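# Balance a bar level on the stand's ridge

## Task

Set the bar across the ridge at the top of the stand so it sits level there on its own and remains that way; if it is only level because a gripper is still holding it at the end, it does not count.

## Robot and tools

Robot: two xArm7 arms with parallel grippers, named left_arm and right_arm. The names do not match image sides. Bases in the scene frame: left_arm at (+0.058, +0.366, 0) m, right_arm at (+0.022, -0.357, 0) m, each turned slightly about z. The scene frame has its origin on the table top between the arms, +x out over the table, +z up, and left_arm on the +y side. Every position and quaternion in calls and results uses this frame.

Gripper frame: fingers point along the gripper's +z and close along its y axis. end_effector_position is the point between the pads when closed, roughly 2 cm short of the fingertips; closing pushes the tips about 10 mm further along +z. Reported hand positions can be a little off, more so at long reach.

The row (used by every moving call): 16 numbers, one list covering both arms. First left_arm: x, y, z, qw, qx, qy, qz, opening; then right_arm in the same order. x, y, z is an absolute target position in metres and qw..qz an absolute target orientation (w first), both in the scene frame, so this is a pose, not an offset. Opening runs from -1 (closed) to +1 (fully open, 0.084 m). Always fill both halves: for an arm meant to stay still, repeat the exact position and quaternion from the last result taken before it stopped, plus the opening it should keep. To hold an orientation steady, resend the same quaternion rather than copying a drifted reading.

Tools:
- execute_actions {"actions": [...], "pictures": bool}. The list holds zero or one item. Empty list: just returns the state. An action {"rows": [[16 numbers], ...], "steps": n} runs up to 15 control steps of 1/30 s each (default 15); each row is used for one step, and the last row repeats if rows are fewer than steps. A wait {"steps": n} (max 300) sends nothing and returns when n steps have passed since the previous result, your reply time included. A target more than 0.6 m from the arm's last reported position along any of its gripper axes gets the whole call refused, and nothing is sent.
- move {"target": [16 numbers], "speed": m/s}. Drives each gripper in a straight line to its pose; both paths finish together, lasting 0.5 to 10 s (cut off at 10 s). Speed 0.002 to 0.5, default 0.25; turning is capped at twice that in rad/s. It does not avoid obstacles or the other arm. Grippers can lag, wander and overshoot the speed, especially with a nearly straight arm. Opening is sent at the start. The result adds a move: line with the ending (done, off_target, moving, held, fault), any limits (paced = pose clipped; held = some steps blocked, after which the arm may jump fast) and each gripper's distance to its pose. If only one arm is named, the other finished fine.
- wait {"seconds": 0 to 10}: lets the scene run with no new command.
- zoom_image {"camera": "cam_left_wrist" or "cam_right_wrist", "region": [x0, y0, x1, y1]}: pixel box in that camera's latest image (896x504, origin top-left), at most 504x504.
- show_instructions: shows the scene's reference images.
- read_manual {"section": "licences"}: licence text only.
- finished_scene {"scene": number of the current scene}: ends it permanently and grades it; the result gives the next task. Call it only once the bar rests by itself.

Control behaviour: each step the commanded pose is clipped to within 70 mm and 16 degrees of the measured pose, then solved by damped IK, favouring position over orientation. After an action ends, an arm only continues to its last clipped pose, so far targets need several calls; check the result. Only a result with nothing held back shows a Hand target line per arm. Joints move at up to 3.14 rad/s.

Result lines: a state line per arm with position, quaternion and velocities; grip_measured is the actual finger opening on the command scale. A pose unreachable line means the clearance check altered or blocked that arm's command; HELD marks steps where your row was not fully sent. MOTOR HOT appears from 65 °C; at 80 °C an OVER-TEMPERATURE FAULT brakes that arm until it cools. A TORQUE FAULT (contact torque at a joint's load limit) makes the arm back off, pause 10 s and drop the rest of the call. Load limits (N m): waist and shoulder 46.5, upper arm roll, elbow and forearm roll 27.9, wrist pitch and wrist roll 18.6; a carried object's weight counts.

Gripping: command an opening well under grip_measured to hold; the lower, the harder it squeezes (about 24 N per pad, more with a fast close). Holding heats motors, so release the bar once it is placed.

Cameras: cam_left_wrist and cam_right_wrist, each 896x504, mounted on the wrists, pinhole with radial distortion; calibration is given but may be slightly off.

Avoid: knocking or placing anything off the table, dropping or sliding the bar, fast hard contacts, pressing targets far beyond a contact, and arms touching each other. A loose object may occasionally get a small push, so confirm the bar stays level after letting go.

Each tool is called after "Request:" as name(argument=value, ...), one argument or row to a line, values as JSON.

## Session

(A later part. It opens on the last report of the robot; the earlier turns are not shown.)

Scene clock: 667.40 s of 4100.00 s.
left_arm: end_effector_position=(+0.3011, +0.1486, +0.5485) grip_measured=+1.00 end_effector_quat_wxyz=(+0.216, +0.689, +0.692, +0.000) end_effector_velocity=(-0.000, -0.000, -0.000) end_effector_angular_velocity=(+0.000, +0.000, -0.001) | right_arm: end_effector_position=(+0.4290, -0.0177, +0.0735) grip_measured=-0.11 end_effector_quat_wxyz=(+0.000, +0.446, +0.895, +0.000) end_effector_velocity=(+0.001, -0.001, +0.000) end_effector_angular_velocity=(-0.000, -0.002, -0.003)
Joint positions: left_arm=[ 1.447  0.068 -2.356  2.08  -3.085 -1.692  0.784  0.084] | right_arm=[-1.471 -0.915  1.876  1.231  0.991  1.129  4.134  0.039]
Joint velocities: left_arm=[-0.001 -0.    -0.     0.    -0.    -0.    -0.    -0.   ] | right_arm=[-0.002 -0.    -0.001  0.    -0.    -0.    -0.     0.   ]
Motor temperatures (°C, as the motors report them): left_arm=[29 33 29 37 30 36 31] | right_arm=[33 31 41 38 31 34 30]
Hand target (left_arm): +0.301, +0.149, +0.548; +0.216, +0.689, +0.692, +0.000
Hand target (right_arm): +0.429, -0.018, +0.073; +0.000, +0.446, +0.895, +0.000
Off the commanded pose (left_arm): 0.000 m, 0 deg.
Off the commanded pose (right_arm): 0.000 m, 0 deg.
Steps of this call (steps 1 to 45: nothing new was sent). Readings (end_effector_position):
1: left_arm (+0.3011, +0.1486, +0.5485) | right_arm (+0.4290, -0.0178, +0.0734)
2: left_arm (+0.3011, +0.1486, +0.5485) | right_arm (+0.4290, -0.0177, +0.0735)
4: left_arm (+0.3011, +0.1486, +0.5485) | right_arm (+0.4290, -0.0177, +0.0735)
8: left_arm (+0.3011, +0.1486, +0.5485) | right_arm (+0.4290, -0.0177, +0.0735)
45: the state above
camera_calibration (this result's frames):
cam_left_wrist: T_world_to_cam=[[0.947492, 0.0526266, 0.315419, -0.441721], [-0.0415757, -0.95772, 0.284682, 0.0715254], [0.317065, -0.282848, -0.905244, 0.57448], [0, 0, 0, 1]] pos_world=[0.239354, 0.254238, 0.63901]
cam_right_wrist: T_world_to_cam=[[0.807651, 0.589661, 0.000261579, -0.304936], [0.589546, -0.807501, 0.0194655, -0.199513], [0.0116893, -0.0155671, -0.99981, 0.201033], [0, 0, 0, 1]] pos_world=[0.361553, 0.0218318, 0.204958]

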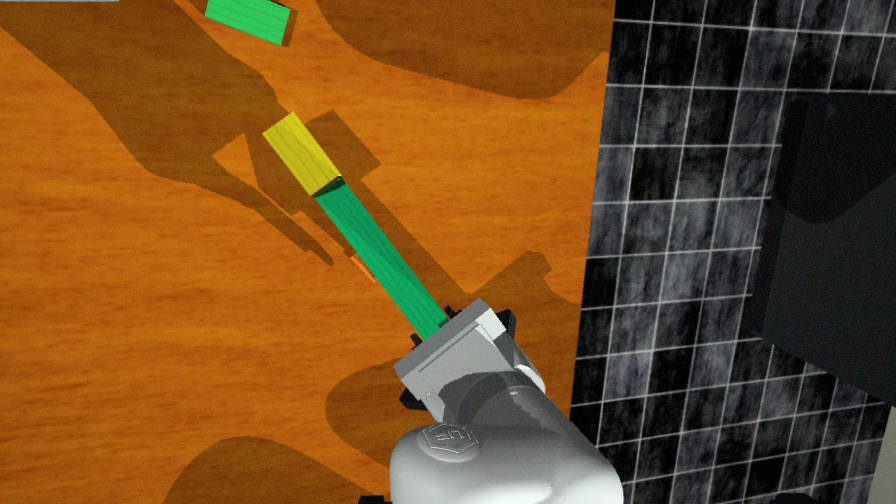

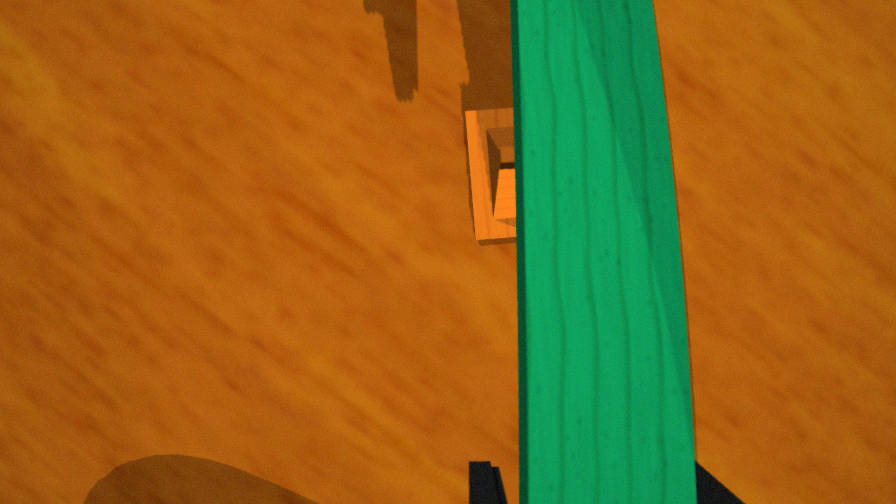

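Request:
move(
  target=[0.3011,0.1486,0.5485,0.216,0.689,0.692,0,1,0.429,-0.0177,0.085,0,0.446,0.895,0,-0.8],
  speed=0.02,
)

Request:
move(
  target=[0.3011,0.1486,0.5485,0.216,0.689,0.692,0,1,0.429,-0.0177,0.125,0,0.446,0.895,0,-0.8],
  speed=0.05,
)

Request:
move(
  target=[0.3011,0.1486,0.5485,0.216,0.689,0.692,0,1,0.38,-0.09,0.125,0,0.446,0.895,0,-0.8],
  speed=0.05,
)

Request:
move(
  target=[0.3011,0.1486,0.5485,0.216,0.689,0.692,0,1,0.38,-0.09,0.03,0,0.446,0.895,0,-0.15],
  speed=0.04,
)

Scene clock: 675.20 s of 4100.00 s.
left_arm: end_effector_position=(+0.3011, +0.1486, +0.5485) grip_measured=+1.00 end_effector_quat_wxyz=(+0.216, +0.689, +0.692, +0.000) end_effector_velocity=(-0.000, +0.001, +0.000) end_effector_angular_velocity=(-0.001, +0.000, -0.000) | right_arm: end_effector_position=(+0.4290, -0.0178, +0.0849) grip_measured=-0.27 end_effector_quat_wxyz=(+0.000, +0.446, +0.895, -0.000) end_effector_velocity=(+0.001, -0.001, +0.001) end_effector_angular_velocity=(-0.004, -0.001, -0.002)
Joint positions: left_arm=[ 1.447  0.068 -2.356  2.08  -3.085 -1.692  0.784  0.084] | right_arm=[-1.461 -0.901  1.854  1.236  0.971  1.147  4.143  0.032]
Joint velocities: left_arm=[ 0.001  0.002 -0.001  0.    -0.    -0.     0.     0.   ] | right_arm=[-0.    -0.001 -0.003  0.    -0.003  0.001  0.002  0.   ]
Motor temperatures (°C, as the motors report them): left_arm=[29 33 29 37 30 36 31] | right_arm=[33 31 41 38 31 34 30]
Hand target (left_arm): +0.301, +0.149, +0.548; +0.216, +0.689, +0.692, +0.000
Hand target (right_arm): +0.429, -0.018, +0.085; +0.000, +0.446, +0.895, -0.000
Off the commanded pose (left_arm): 0.000 m, 0 deg.
Off the commanded pose (right_arm): 0.000 m, 0 deg.
joint sent to its limit (left arm) — the command would take joint 6 (wrist pitch) past its lower limit, so that joint was sent only as far as its limit.
After step 90, 3.97 s passed at rest.
move: done
camera_calibration (this result's frames):
cam_left_wrist: T_world_to_cam=[[0.947492, 0.0526263, 0.315419, -0.441721], [-0.0415759, -0.95772, 0.284682, 0.0715255], [0.317065, -0.282848, -0.905244, 0.57448], [0, 0, 0, 1]] pos_world=[0.239354, 0.254238, 0.63901]
cam_right_wrist: T_world_to_cam=[[0.807683, 0.589617, 0.000229265, -0.30492], [0.5895, -0.807531, 0.0195891, -0.199778], [0.0117352, -0.0156867, -0.999808, 0.212373], [0, 0, 0, 1]] pos_world=[0.361555, 0.0217908, 0.216315]

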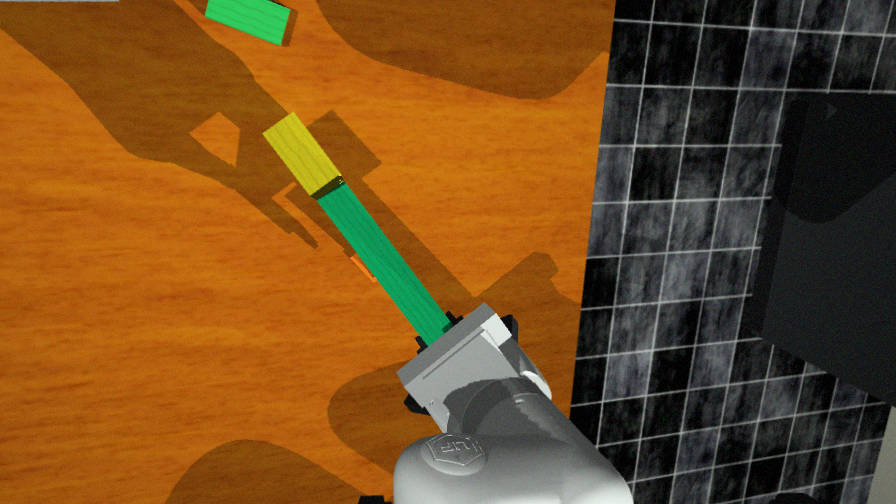

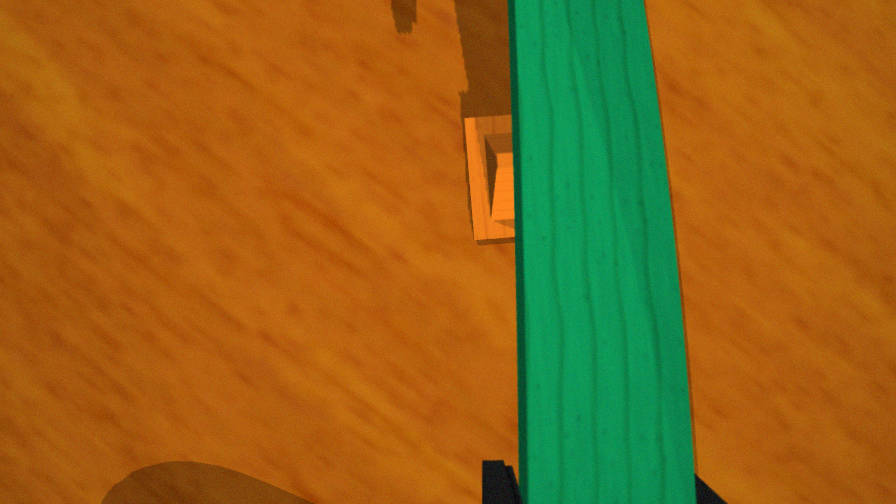

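Scene clock: 676.33 s of 4100.00 s.
left_arm: end_effector_position=(+0.3011, +0.1486, +0.5485) grip_measured=+1.00 end_effector_quat_wxyz=(+0.216, +0.689, +0.692, +0.000) end_effector_velocity=(+0.000, +0.001, +0.000) end_effector_angular_velocity=(-0.000, +0.001, +0.002) | right_arm: end_effector_position=(+0.4290, -0.0178, +0.1248) grip_measured=-0.27 end_effector_quat_wxyz=(+0.000, +0.446, +0.895, -0.000) end_effector_velocity=(-0.001, +0.000, +0.000) end_effector_angular_velocity=(-0.002, +0.003, +0.000)
Joint positions: left_arm=[ 1.447  0.068 -2.356  2.08  -3.085 -1.692  0.784  0.084] | right_arm=[-1.429 -0.855  1.781  1.263  0.906  1.214  4.173  0.032]
Joint velocities: left_arm=[ 0.     0.001  0.002 -0.    -0.    -0.001 -0.    -0.   ] | right_arm=[ 0.002 -0.001 -0.002  0.001 -0.001  0.005  0.002 -0.   ]
Motor temperatures (°C, as the motors report them): left_arm=[29 33 29 37 30 36 31] | right_arm=[33 31 42 38 31 34 30]
Hand target (left_arm): +0.301, +0.149, +0.548; +0.216, +0.689, +0.692, +0.000
Hand target (right_arm): +0.429, -0.018, +0.125; +0.000, +0.446, +0.895, -0.000
Off the commanded pose (left_arm): 0.000 m, 0 deg.
Off the commanded pose (right_arm): 0.000 m, 0 deg.
joint sent to its limit (left arm) — the command would take joint 6 (wrist pitch) past its lower limit, so that joint was sent only as far as its limit.
move: done
camera_calibration (this result's frames):
cam_left_wrist: T_world_to_cam=[[0.947492, 0.0526268, 0.315419, -0.441721], [-0.0415752, -0.95772, 0.284682, 0.0715257], [0.317065, -0.282847, -0.905244, 0.57448], [0, 0, 0, 1]] pos_world=[0.239354, 0.254238, 0.63901]
cam_right_wrist: T_world_to_cam=[[0.807715, 0.589573, 0.000159356, -0.304876], [0.589457, -0.807561, 0.0196511, -0.200549], [0.0117145, -0.0157786, -0.999807, 0.252338], [0, 0, 0, 1]] pos_world=[0.361512, 0.0217733, 0.256279]

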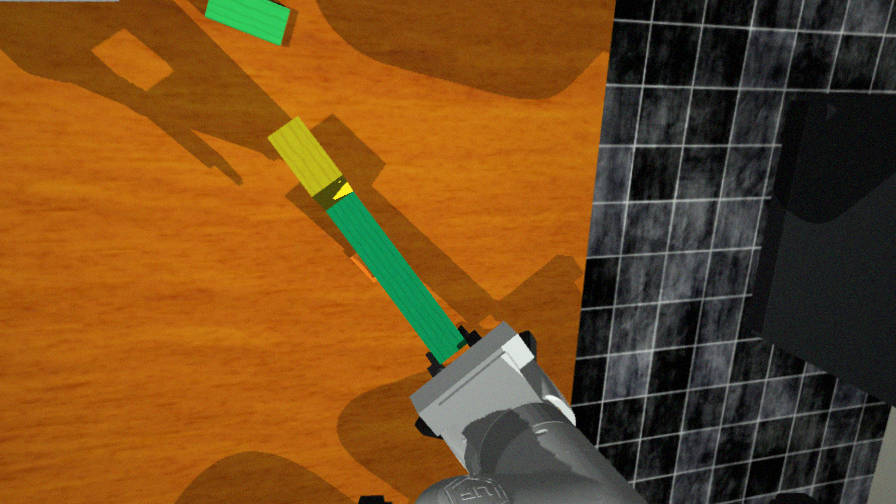

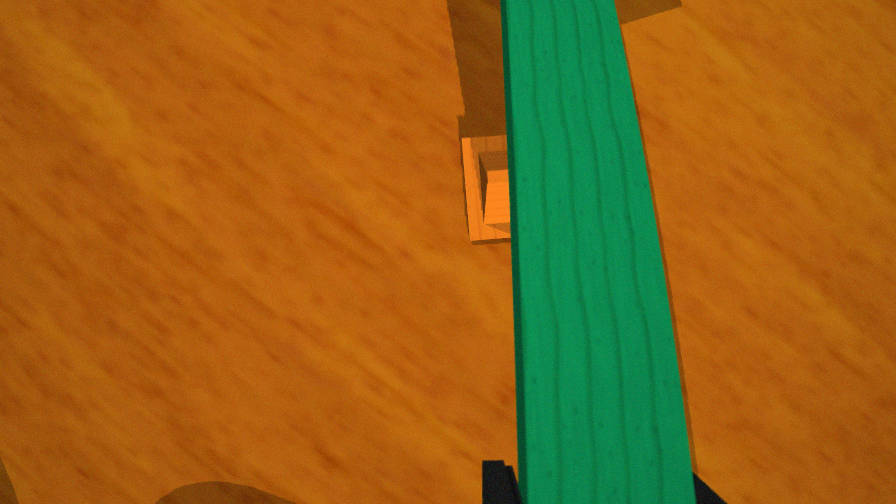

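Scene clock: 678.40 s of 4100.00 s.
left_arm: end_effector_position=(+0.3011, +0.1486, +0.5485) grip_measured=+1.00 end_effector_quat_wxyz=(+0.216, +0.689, +0.692, +0.000) end_effector_velocity=(-0.001, -0.000, +0.000) end_effector_angular_velocity=(+0.000, +0.000, -0.002) | right_arm: end_effector_position=(+0.3801, -0.0897, +0.1251) grip_measured=-0.27 end_effector_quat_wxyz=(+0.000, +0.446, +0.895, +0.000) end_effector_velocity=(-0.001, -0.001, -0.000) end_effector_angular_velocity=(+0.000, +0.001, +0.000)
Joint positions: left_arm=[ 1.448  0.068 -2.357  2.08  -3.085 -1.692  0.784  0.084] | right_arm=[-1.156 -0.772  1.566  0.933  0.879  1.132  4.071  0.032]
Joint velocities: left_arm=[-0.     0.    -0.001  0.     0.    -0.001  0.    -0.   ] | right_arm=[ 0.007  0.001 -0.005 -0.006  0.    -0.001 -0.001 -0.   ]
Motor temperatures (°C, as the motors report them): left_arm=[29 33 29 37 30 36 31] | right_arm=[33 31 42 39 31 34 30]
Hand target (left_arm): +0.301, +0.149, +0.548; +0.216, +0.689, +0.692, +0.000
Hand target (right_arm): +0.380, -0.090, +0.125; +0.000, +0.446, +0.895, +0.000
Off the commanded pose (left_arm): 0.000 m, 0 deg.
Off the commanded pose (right_arm): 0.000 m, 0 deg.
joint sent to its limit (left arm) — the command would take joint 6 (wrist pitch) past its lower limit, so that joint was sent only as far as its limit.
move: done
camera_calibration (this result's frames):
cam_left_wrist: T_world_to_cam=[[0.947492, 0.0526264, 0.315418, -0.441721], [-0.0415753, -0.95772, 0.284681, 0.0715258], [0.317064, -0.282847, -0.905245, 0.57448], [0, 0, 0, 1]] pos_world=[0.239354, 0.254238, 0.63901]
cam_right_wrist: T_world_to_cam=[[0.807656, 0.589654, 0.000444654, -0.223019], [0.589533, -0.807505, 0.0196621, -0.229817], [0.0119529, -0.0156181, -0.999807, 0.251934], [0, 0, 0, 1]] pos_world=[0.312596, -0.0501395, 0.256503]

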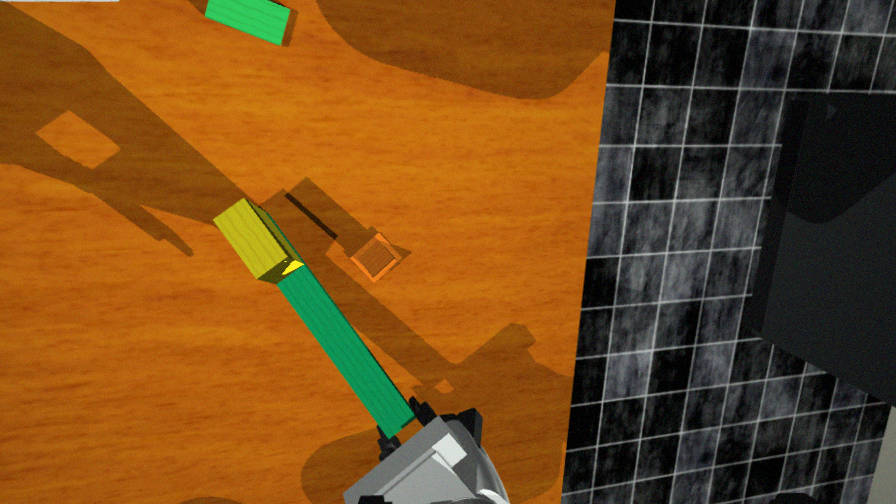

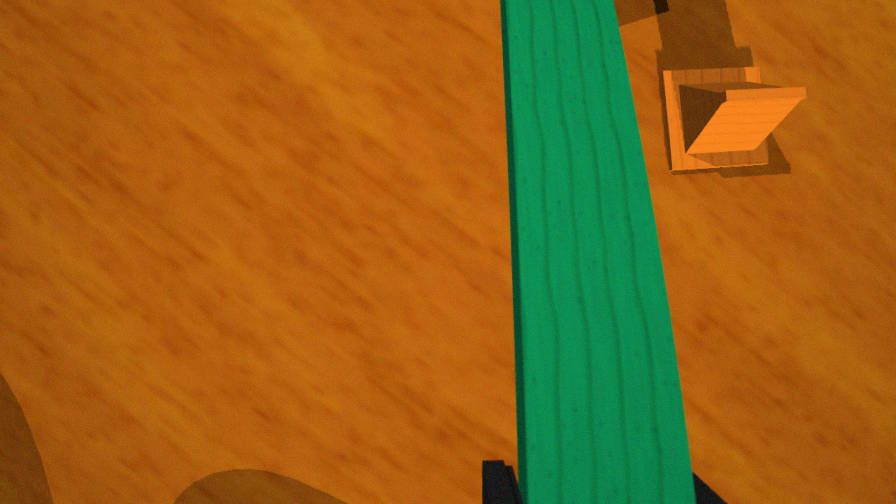

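Scene clock: 681.10 s of 4100.00 s.
left_arm: end_effector_position=(+0.3011, +0.1486, +0.5485) grip_measured=+1.00 end_effector_quat_wxyz=(+0.216, +0.689, +0.692, +0.000) end_effector_velocity=(-0.000, -0.001, -0.000) end_effector_angular_velocity=(+0.001, -0.001, -0.001) | right_arm: end_effector_position=(+0.3801, -0.0898, +0.0300) grip_measured=-0.16 end_effector_quat_wxyz=(-0.000, +0.446, +0.895, +0.000) end_effector_velocity=(-0.000, +0.001, -0.001) end_effector_angular_velocity=(+0.002, +0.001, +0.001)
Joint positions: left_arm=[ 1.448  0.068 -2.357  2.08  -3.085 -1.692  0.784  0.084] | right_arm=[-1.325 -0.851  1.854  0.895  1.083  0.957  3.971  0.037]
Joint velocities: left_arm=[-0.    -0.001 -0.001 -0.     0.     0.001  0.     0.   ] | right_arm=[-0.002 -0.001  0.004  0.001  0.004 -0.001 -0.002 -0.   ]
Motor temperatures (°C, as the motors report them): left_arm=[29 33 29 37 30 36 31] | right_arm=[33 31 41 39 31 34 30]
Hand target (left_arm): +0.301, +0.149, +0.548; +0.216, +0.689, +0.692, +0.000
Hand target (right_arm): +0.380, -0.090, +0.030; -0.000, +0.446, +0.895, +0.000
Off the commanded pose (left_arm): 0.000 m, 0 deg.
Off the commanded pose (right_arm): 0.000 m, 0 deg.
joint sent to its limit (left arm) — the command would take joint 6 (wrist pitch) past its lower limit, so that joint was sent only as far as its limit.
move: done
camera_calibration (this result's frames):
cam_left_wrist: T_world_to_cam=[[0.947493, 0.0526259, 0.315417, -0.44172], [-0.0415753, -0.95772, 0.284681, 0.0715262], [0.317063, -0.282846, -0.905245, 0.574481], [0, 0, 0, 1]] pos_world=[0.239354, 0.254238, 0.63901]
cam_right_wrist: T_world_to_cam=[[0.807677, 0.589625, 0.000364945, -0.22292], [0.589512, -0.807535, 0.0190468, -0.228062], [0.0115252, -0.0151686, -0.999819, 0.15708], [0, 0, 0, 1]] pos_world=[0.312682, -0.0503468, 0.161476]

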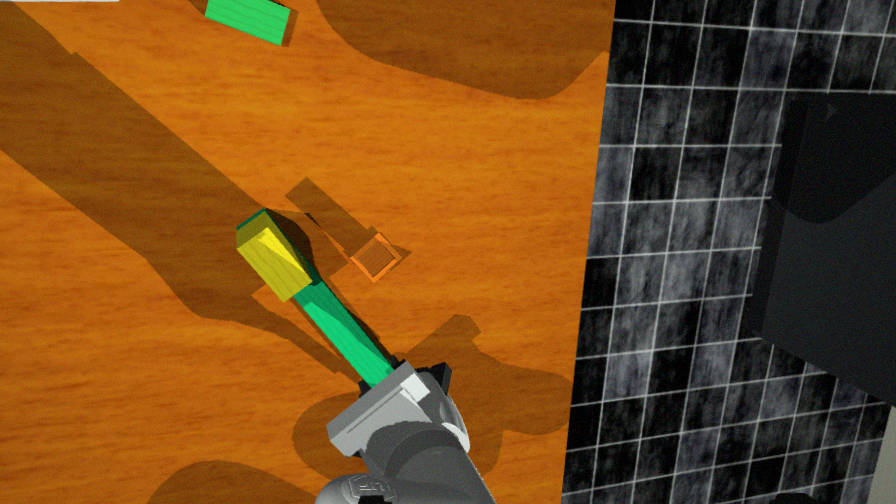

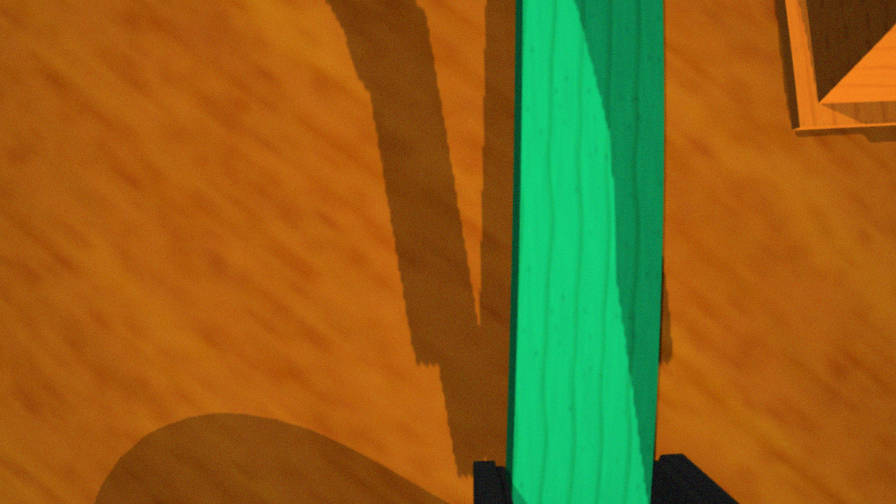

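Request:
move(
  target=[0.3011,0.1486,0.5485,0.216,0.689,0.692,0,1,0.329,-0.022,0.028,0,0.446,0.895,0,0.3],
  speed=0.05,
)

Request:
move(
  target=[0.3011,0.1486,0.5485,0.216,0.689,0.692,0,1,0.329,-0.022,0.028,0,0.446,0.895,0,-0.8],
)

Scene clock: 686.93 s of 4100.00 s.
left_arm: end_effector_position=(+0.3011, +0.1486, +0.5485) grip_measured=+1.00 end_effector_quat_wxyz=(+0.216, +0.689, +0.692, +0.000) end_effector_velocity=(-0.000, +0.000, +0.000) end_effector_angular_velocity=(-0.000, -0.000, -0.000) | right_arm: end_effector_position=(+0.3291, -0.0220, +0.0280) grip_measured=+0.29 end_effector_quat_wxyz=(-0.000, +0.446, +0.895, +0.000) end_effector_velocity=(-0.000, +0.000, +0.000) end_effector_angular_velocity=(-0.000, +0.000, -0.003)
Joint positions: left_arm=[ 1.448  0.068 -2.357  2.08  -3.085 -1.692  0.784  0.084] | right_arm=[-1.163 -0.867  1.87   0.925  1.089  0.966  4.161  0.056]
Joint velocities: left_arm=[ 0.001  0.    -0.001 -0.     0.    -0.     0.    -0.   ] | right_arm=[-0.    -0.    -0.     0.001 -0.     0.001  0.003  0.   ]
Motor temperatures (°C, as the motors report them): left_arm=[29 33 29 37 30 36 31] | right_arm=[33 31 41 38 31 34 30]
Hand target (left_arm): +0.301, +0.149, +0.548; +0.216, +0.689, +0.692, +0.000
Hand target (right_arm): +0.329, -0.022, +0.028; -0.000, +0.446, +0.895, +0.000
Off the commanded pose (left_arm): 0.000 m, 0 deg.
Off the commanded pose (right_arm): 0.000 m, 0 deg.
joint sent to its limit (left arm) — the command would take joint 6 (wrist pitch) past its lower limit, so that joint was sent only as far as its limit.
After step 90, 0.80 s passed at rest.
move: done
camera_calibration (this result's frames):
cam_left_wrist: T_world_to_cam=[[0.947493, 0.0526257, 0.315417, -0.44172], [-0.0415753, -0.95772, 0.28468, 0.0715262], [0.317063, -0.282846, -0.905245, 0.574481], [0, 0, 0, 1]] pos_world=[0.239354, 0.254238, 0.63901]
cam_right_wrist: T_world_to_cam=[[0.807881, 0.589346, 0.000261091, -0.221831], [0.589235, -0.807737, 0.0190772, -0.143121], [0.011454, -0.0152583, -0.999818, 0.15676], [0, 0, 0, 1]] pos_world=[0.261749, 0.0175232, 0.15952]

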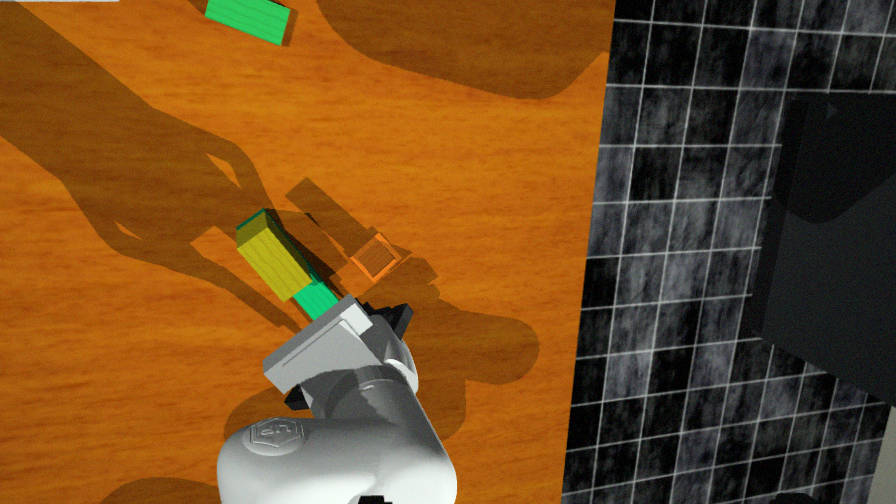

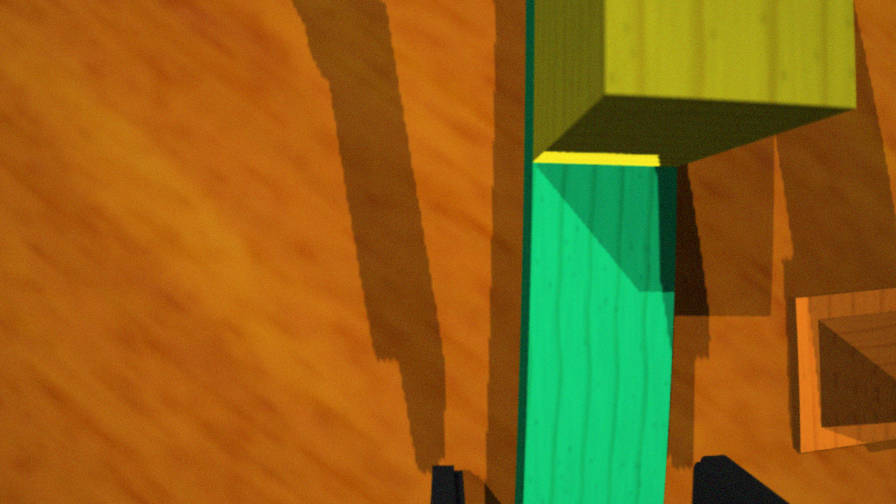

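Scene clock: 687.63 s of 4100.00 s.
left_arm: end_effector_position=(+0.3011, +0.1486, +0.5485) grip_measured=+1.00 end_effector_quat_wxyz=(+0.216, +0.689, +0.692, +0.000) end_effector_velocity=(-0.000, -0.000, -0.000) end_effector_angular_velocity=(-0.000, +0.000, -0.001) | right_arm: end_effector_position=(+0.3292, -0.0220, +0.0281) grip_measured=-0.25 end_effector_quat_wxyz=(+0.000, +0.446, +0.895, +0.000) end_effector_velocity=(+0.000, -0.000, +0.000) end_effector_angular_velocity=(+0.000, +0.000, -0.001)
Joint positions: left_arm=[ 1.448  0.068 -2.357  2.08  -3.085 -1.692  0.784  0.084] | right_arm=[-1.163 -0.867  1.869  0.924  1.089  0.965  4.161  0.033]
Joint velocities: left_arm=[-0.001  0.    -0.    -0.     0.     0.    -0.001  0.   ] | right_arm=[ 0.001 -0.    -0.001 -0.    -0.     0.001  0.     0.   ]
Motor temperatures (°C, as the motors report them): left_arm=[29 33 29 37 30 36 31] | right_arm=[33 31 41 38 31 34 30]
Hand target (left_arm): +0.301, +0.149, +0.548; +0.216, +0.689, +0.692, +0.000
Hand target (right_arm): +0.329, -0.022, +0.028; -0.000, +0.446, +0.895, +0.000
Off the commanded pose (left_arm): 0.000 m, 0 deg.
Off the commanded pose (right_arm): 0.000 m, 0 deg.
joint sent to its limit (left arm) — the command would take joint 6 (wrist pitch) past its lower limit, so that joint was sent only as far as its limit.
move: done
camera_calibration (this result's frames):
cam_left_wrist: T_world_to_cam=[[0.947493, 0.0526256, 0.315417, -0.44172], [-0.0415754, -0.957721, 0.28468, 0.0715263], [0.317063, -0.282846, -0.905245, 0.574481], [0, 0, 0, 1]] pos_world=[0.239354, 0.254238, 0.63901]
cam_right_wrist: T_world_to_cam=[[0.807747, 0.589529, 0.000630069, -0.221798], [0.589407, -0.8076, 0.01953, -0.143194], [0.0120224, -0.0154039, -0.999809, 0.156649], [0, 0, 0, 1]] pos_world=[0.261673, 0.0175262, 0.159556]

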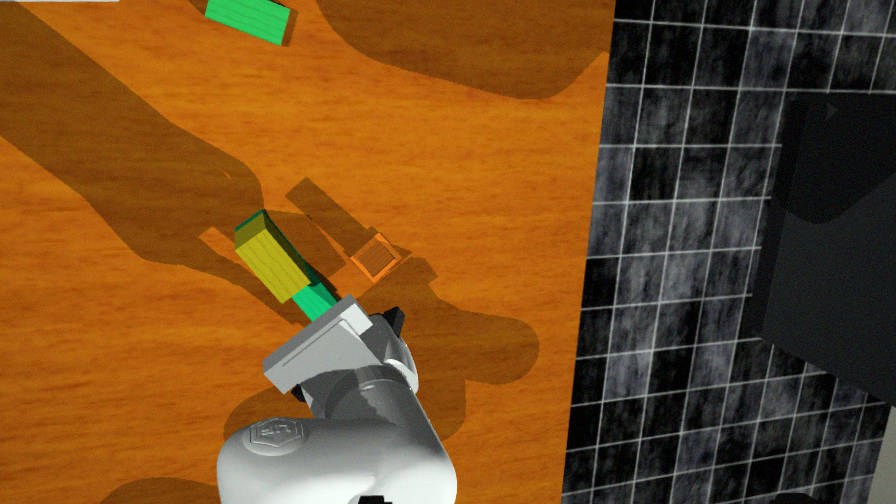

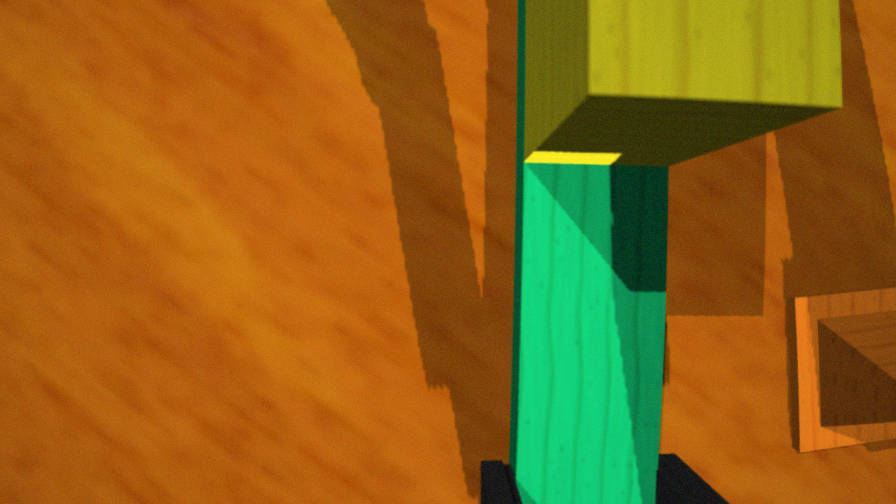

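Request:
move(
  target=[0.3011,0.1486,0.5485,0.216,0.689,0.692,0,1,0.3292,-0.022,0.09,0,0.446,0.895,0,-0.8],
  speed=0.05,
)

Request:
move(
  target=[0.3011,0.1486,0.5485,0.216,0.689,0.692,0,1,0.4302,-0.0187,0.09,0,0.446,0.895,0,-0.8],
  speed=0.05,
)

Scene clock: 695.97 s of 4100.00 s.
left_arm: end_effector_position=(+0.3011, +0.1486, +0.5485) grip_measured=+1.00 end_effector_quat_wxyz=(+0.216, +0.689, +0.692, +0.000) end_effector_velocity=(+0.000, +0.000, +0.000) end_effector_angular_velocity=(-0.001, -0.000, +0.000) | right_arm: end_effector_position=(+0.3291, -0.0221, +0.0899) grip_measured=-0.26 end_effector_quat_wxyz=(+0.000, +0.446, +0.895, -0.000) end_effector_velocity=(-0.001, -0.000, +0.002) end_effector_angular_velocity=(-0.000, +0.003, -0.001)
Joint positions: left_arm=[ 1.449  0.068 -2.357  2.08  -3.085 -1.692  0.784  0.084] | right_arm=[-1.055 -0.801  1.689  0.936  0.949  1.069  4.229  0.033]
Joint velocities: left_arm=[ 0.002  0.001 -0.002 -0.    -0.     0.    -0.    -0.   ] | right_arm=[ 0.003  0.002 -0.005  0.    -0.003  0.006  0.002 -0.   ]
Motor temperatures (°C, as the motors report them): left_arm=[29 33 29 37 30 36 31] | right_arm=[33 31 41 38 31 34 30]
Hand target (left_arm): +0.301, +0.149, +0.548; +0.216, +0.689, +0.692, +0.000
Hand target (right_arm): +0.329, -0.022, +0.090; +0.000, +0.446, +0.895, -0.000
Off the commanded pose (left_arm): 0.000 m, 0 deg.
Off the commanded pose (right_arm): 0.000 m, 0 deg.
joint sent to its limit (left arm) — the command would take joint 6 (wrist pitch) past its lower limit, so that joint was sent only as far as its limit.
After step 90, 3.77 s passed at rest.
move: done
camera_calibration (this result's frames):
cam_left_wrist: T_world_to_cam=[[0.947493, 0.0526256, 0.315417, -0.44172], [-0.0415751, -0.957721, 0.28468, 0.0715264], [0.317062, -0.282846, -0.905246, 0.574481], [0, 0, 0, 1]] pos_world=[0.239354, 0.254238, 0.639011]
cam_right_wrist: T_world_to_cam=[[0.807625, 0.589697, 0.0000887509, -0.221632], [0.58958, -0.807468, 0.0197573, -0.144566], [0.0117225, -0.0159042, -0.999805, 0.218483], [0, 0, 0, 1]] pos_world=[0.261668, 0.0174379, 0.221316]

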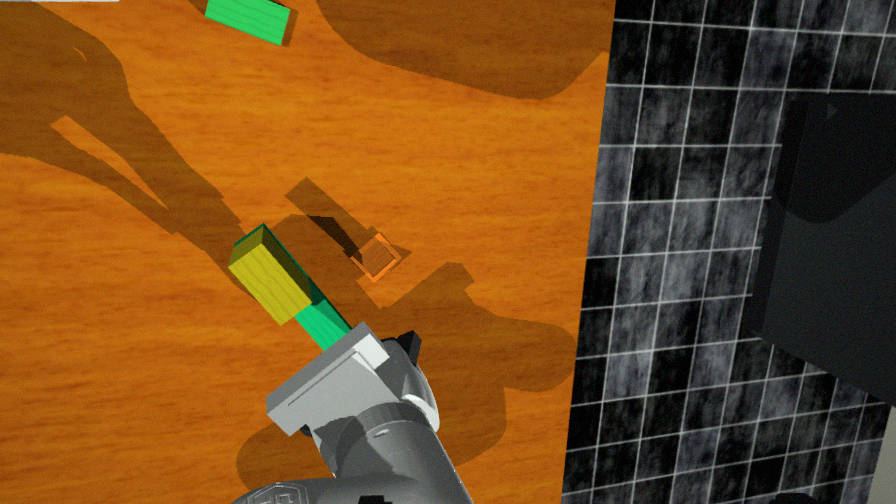

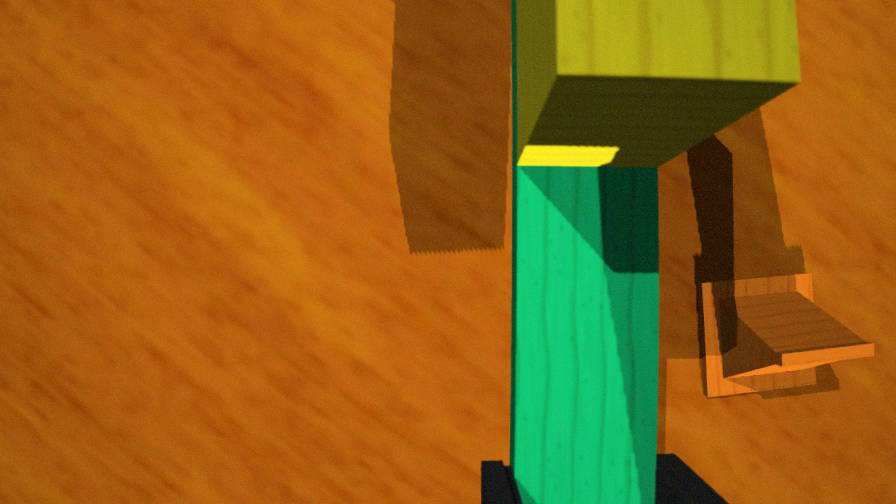

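Scene clock: 698.33 s of 4100.00 s.
left_arm: end_effector_position=(+0.3011, +0.1486, +0.5485) grip_measured=+1.00 end_effector_quat_wxyz=(+0.216, +0.689, +0.692, +0.000) end_effector_velocity=(+0.000, -0.000, -0.000) end_effector_angular_velocity=(+0.001, -0.000, -0.000) | right_arm: end_effector_position=(+0.4300, -0.0190, +0.0899) grip_measured=-0.26 end_effector_quat_wxyz=(+0.000, +0.446, +0.895, -0.000) end_effector_velocity=(+0.001, +0.000, -0.000) end_effector_angular_velocity=(-0.001, +0.002, +0.002)
Joint positions: left_arm=[ 1.449  0.068 -2.357  2.08  -3.085 -1.692  0.785  0.084] | right_arm=[-1.465 -0.881  1.856  1.237  0.949  1.144  4.15   0.033]
Joint velocities: left_arm=[ 0.    -0.     0.    -0.     0.     0.     0.001  0.   ] | right_arm=[-0.007 -0.002  0.004  0.007 -0.001  0.003 -0.001 -0.   ]
Motor temperatures (°C, as the motors report them): left_arm=[29 33 29 37 30 36 31] | right_arm=[33 31 41 38 31 34 30]
Hand target (left_arm): +0.301, +0.149, +0.548; +0.216, +0.689, +0.692, +0.000
Hand target (right_arm): +0.430, -0.019, +0.090; +0.000, +0.446, +0.895, -0.000
Off the commanded pose (left_arm): 0.000 m, 0 deg.
Off the commanded pose (right_arm): 0.000 m, 0 deg.
joint sent to its limit (left arm) — the command would take joint 6 (wrist pitch) past its lower limit, so that joint was sent only as far as its limit.
move: done
camera_calibration (this result's frames):
cam_left_wrist: T_world_to_cam=[[0.947493, 0.0526258, 0.315416, -0.44172], [-0.0415748, -0.957721, 0.28468, 0.0715265], [0.317062, -0.282845, -0.905246, 0.574482], [0, 0, 0, 1]] pos_world=[0.239354, 0.254238, 0.639011]
cam_right_wrist: T_world_to_cam=[[0.8074, 0.590004, 0.0000468808, -0.304839], [0.589889, -0.807244, 0.0196673, -0.201618], [0.0116417, -0.0158518, -0.999807, 0.217427], [0, 0, 0, 1]] pos_world=[0.362529, 0.0205476, 0.221364]

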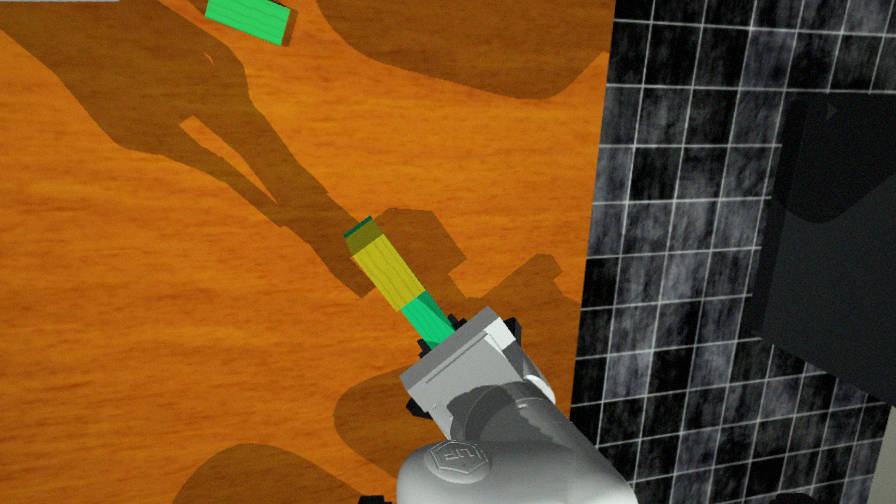

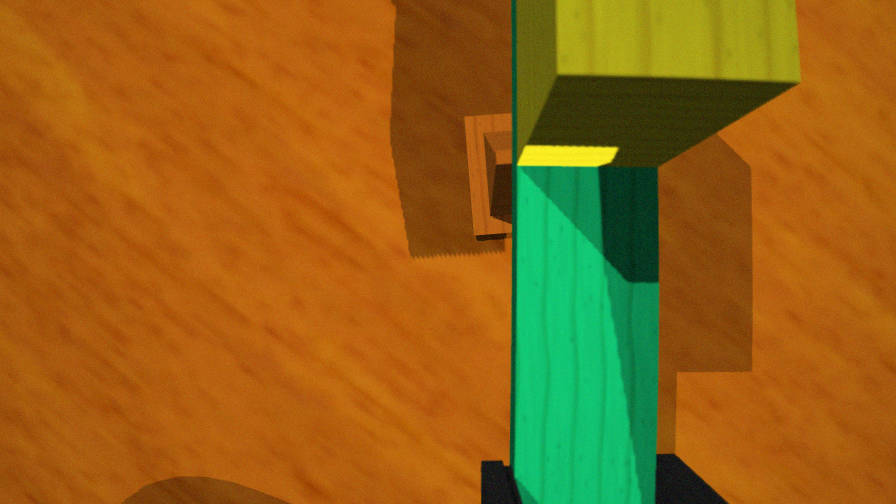

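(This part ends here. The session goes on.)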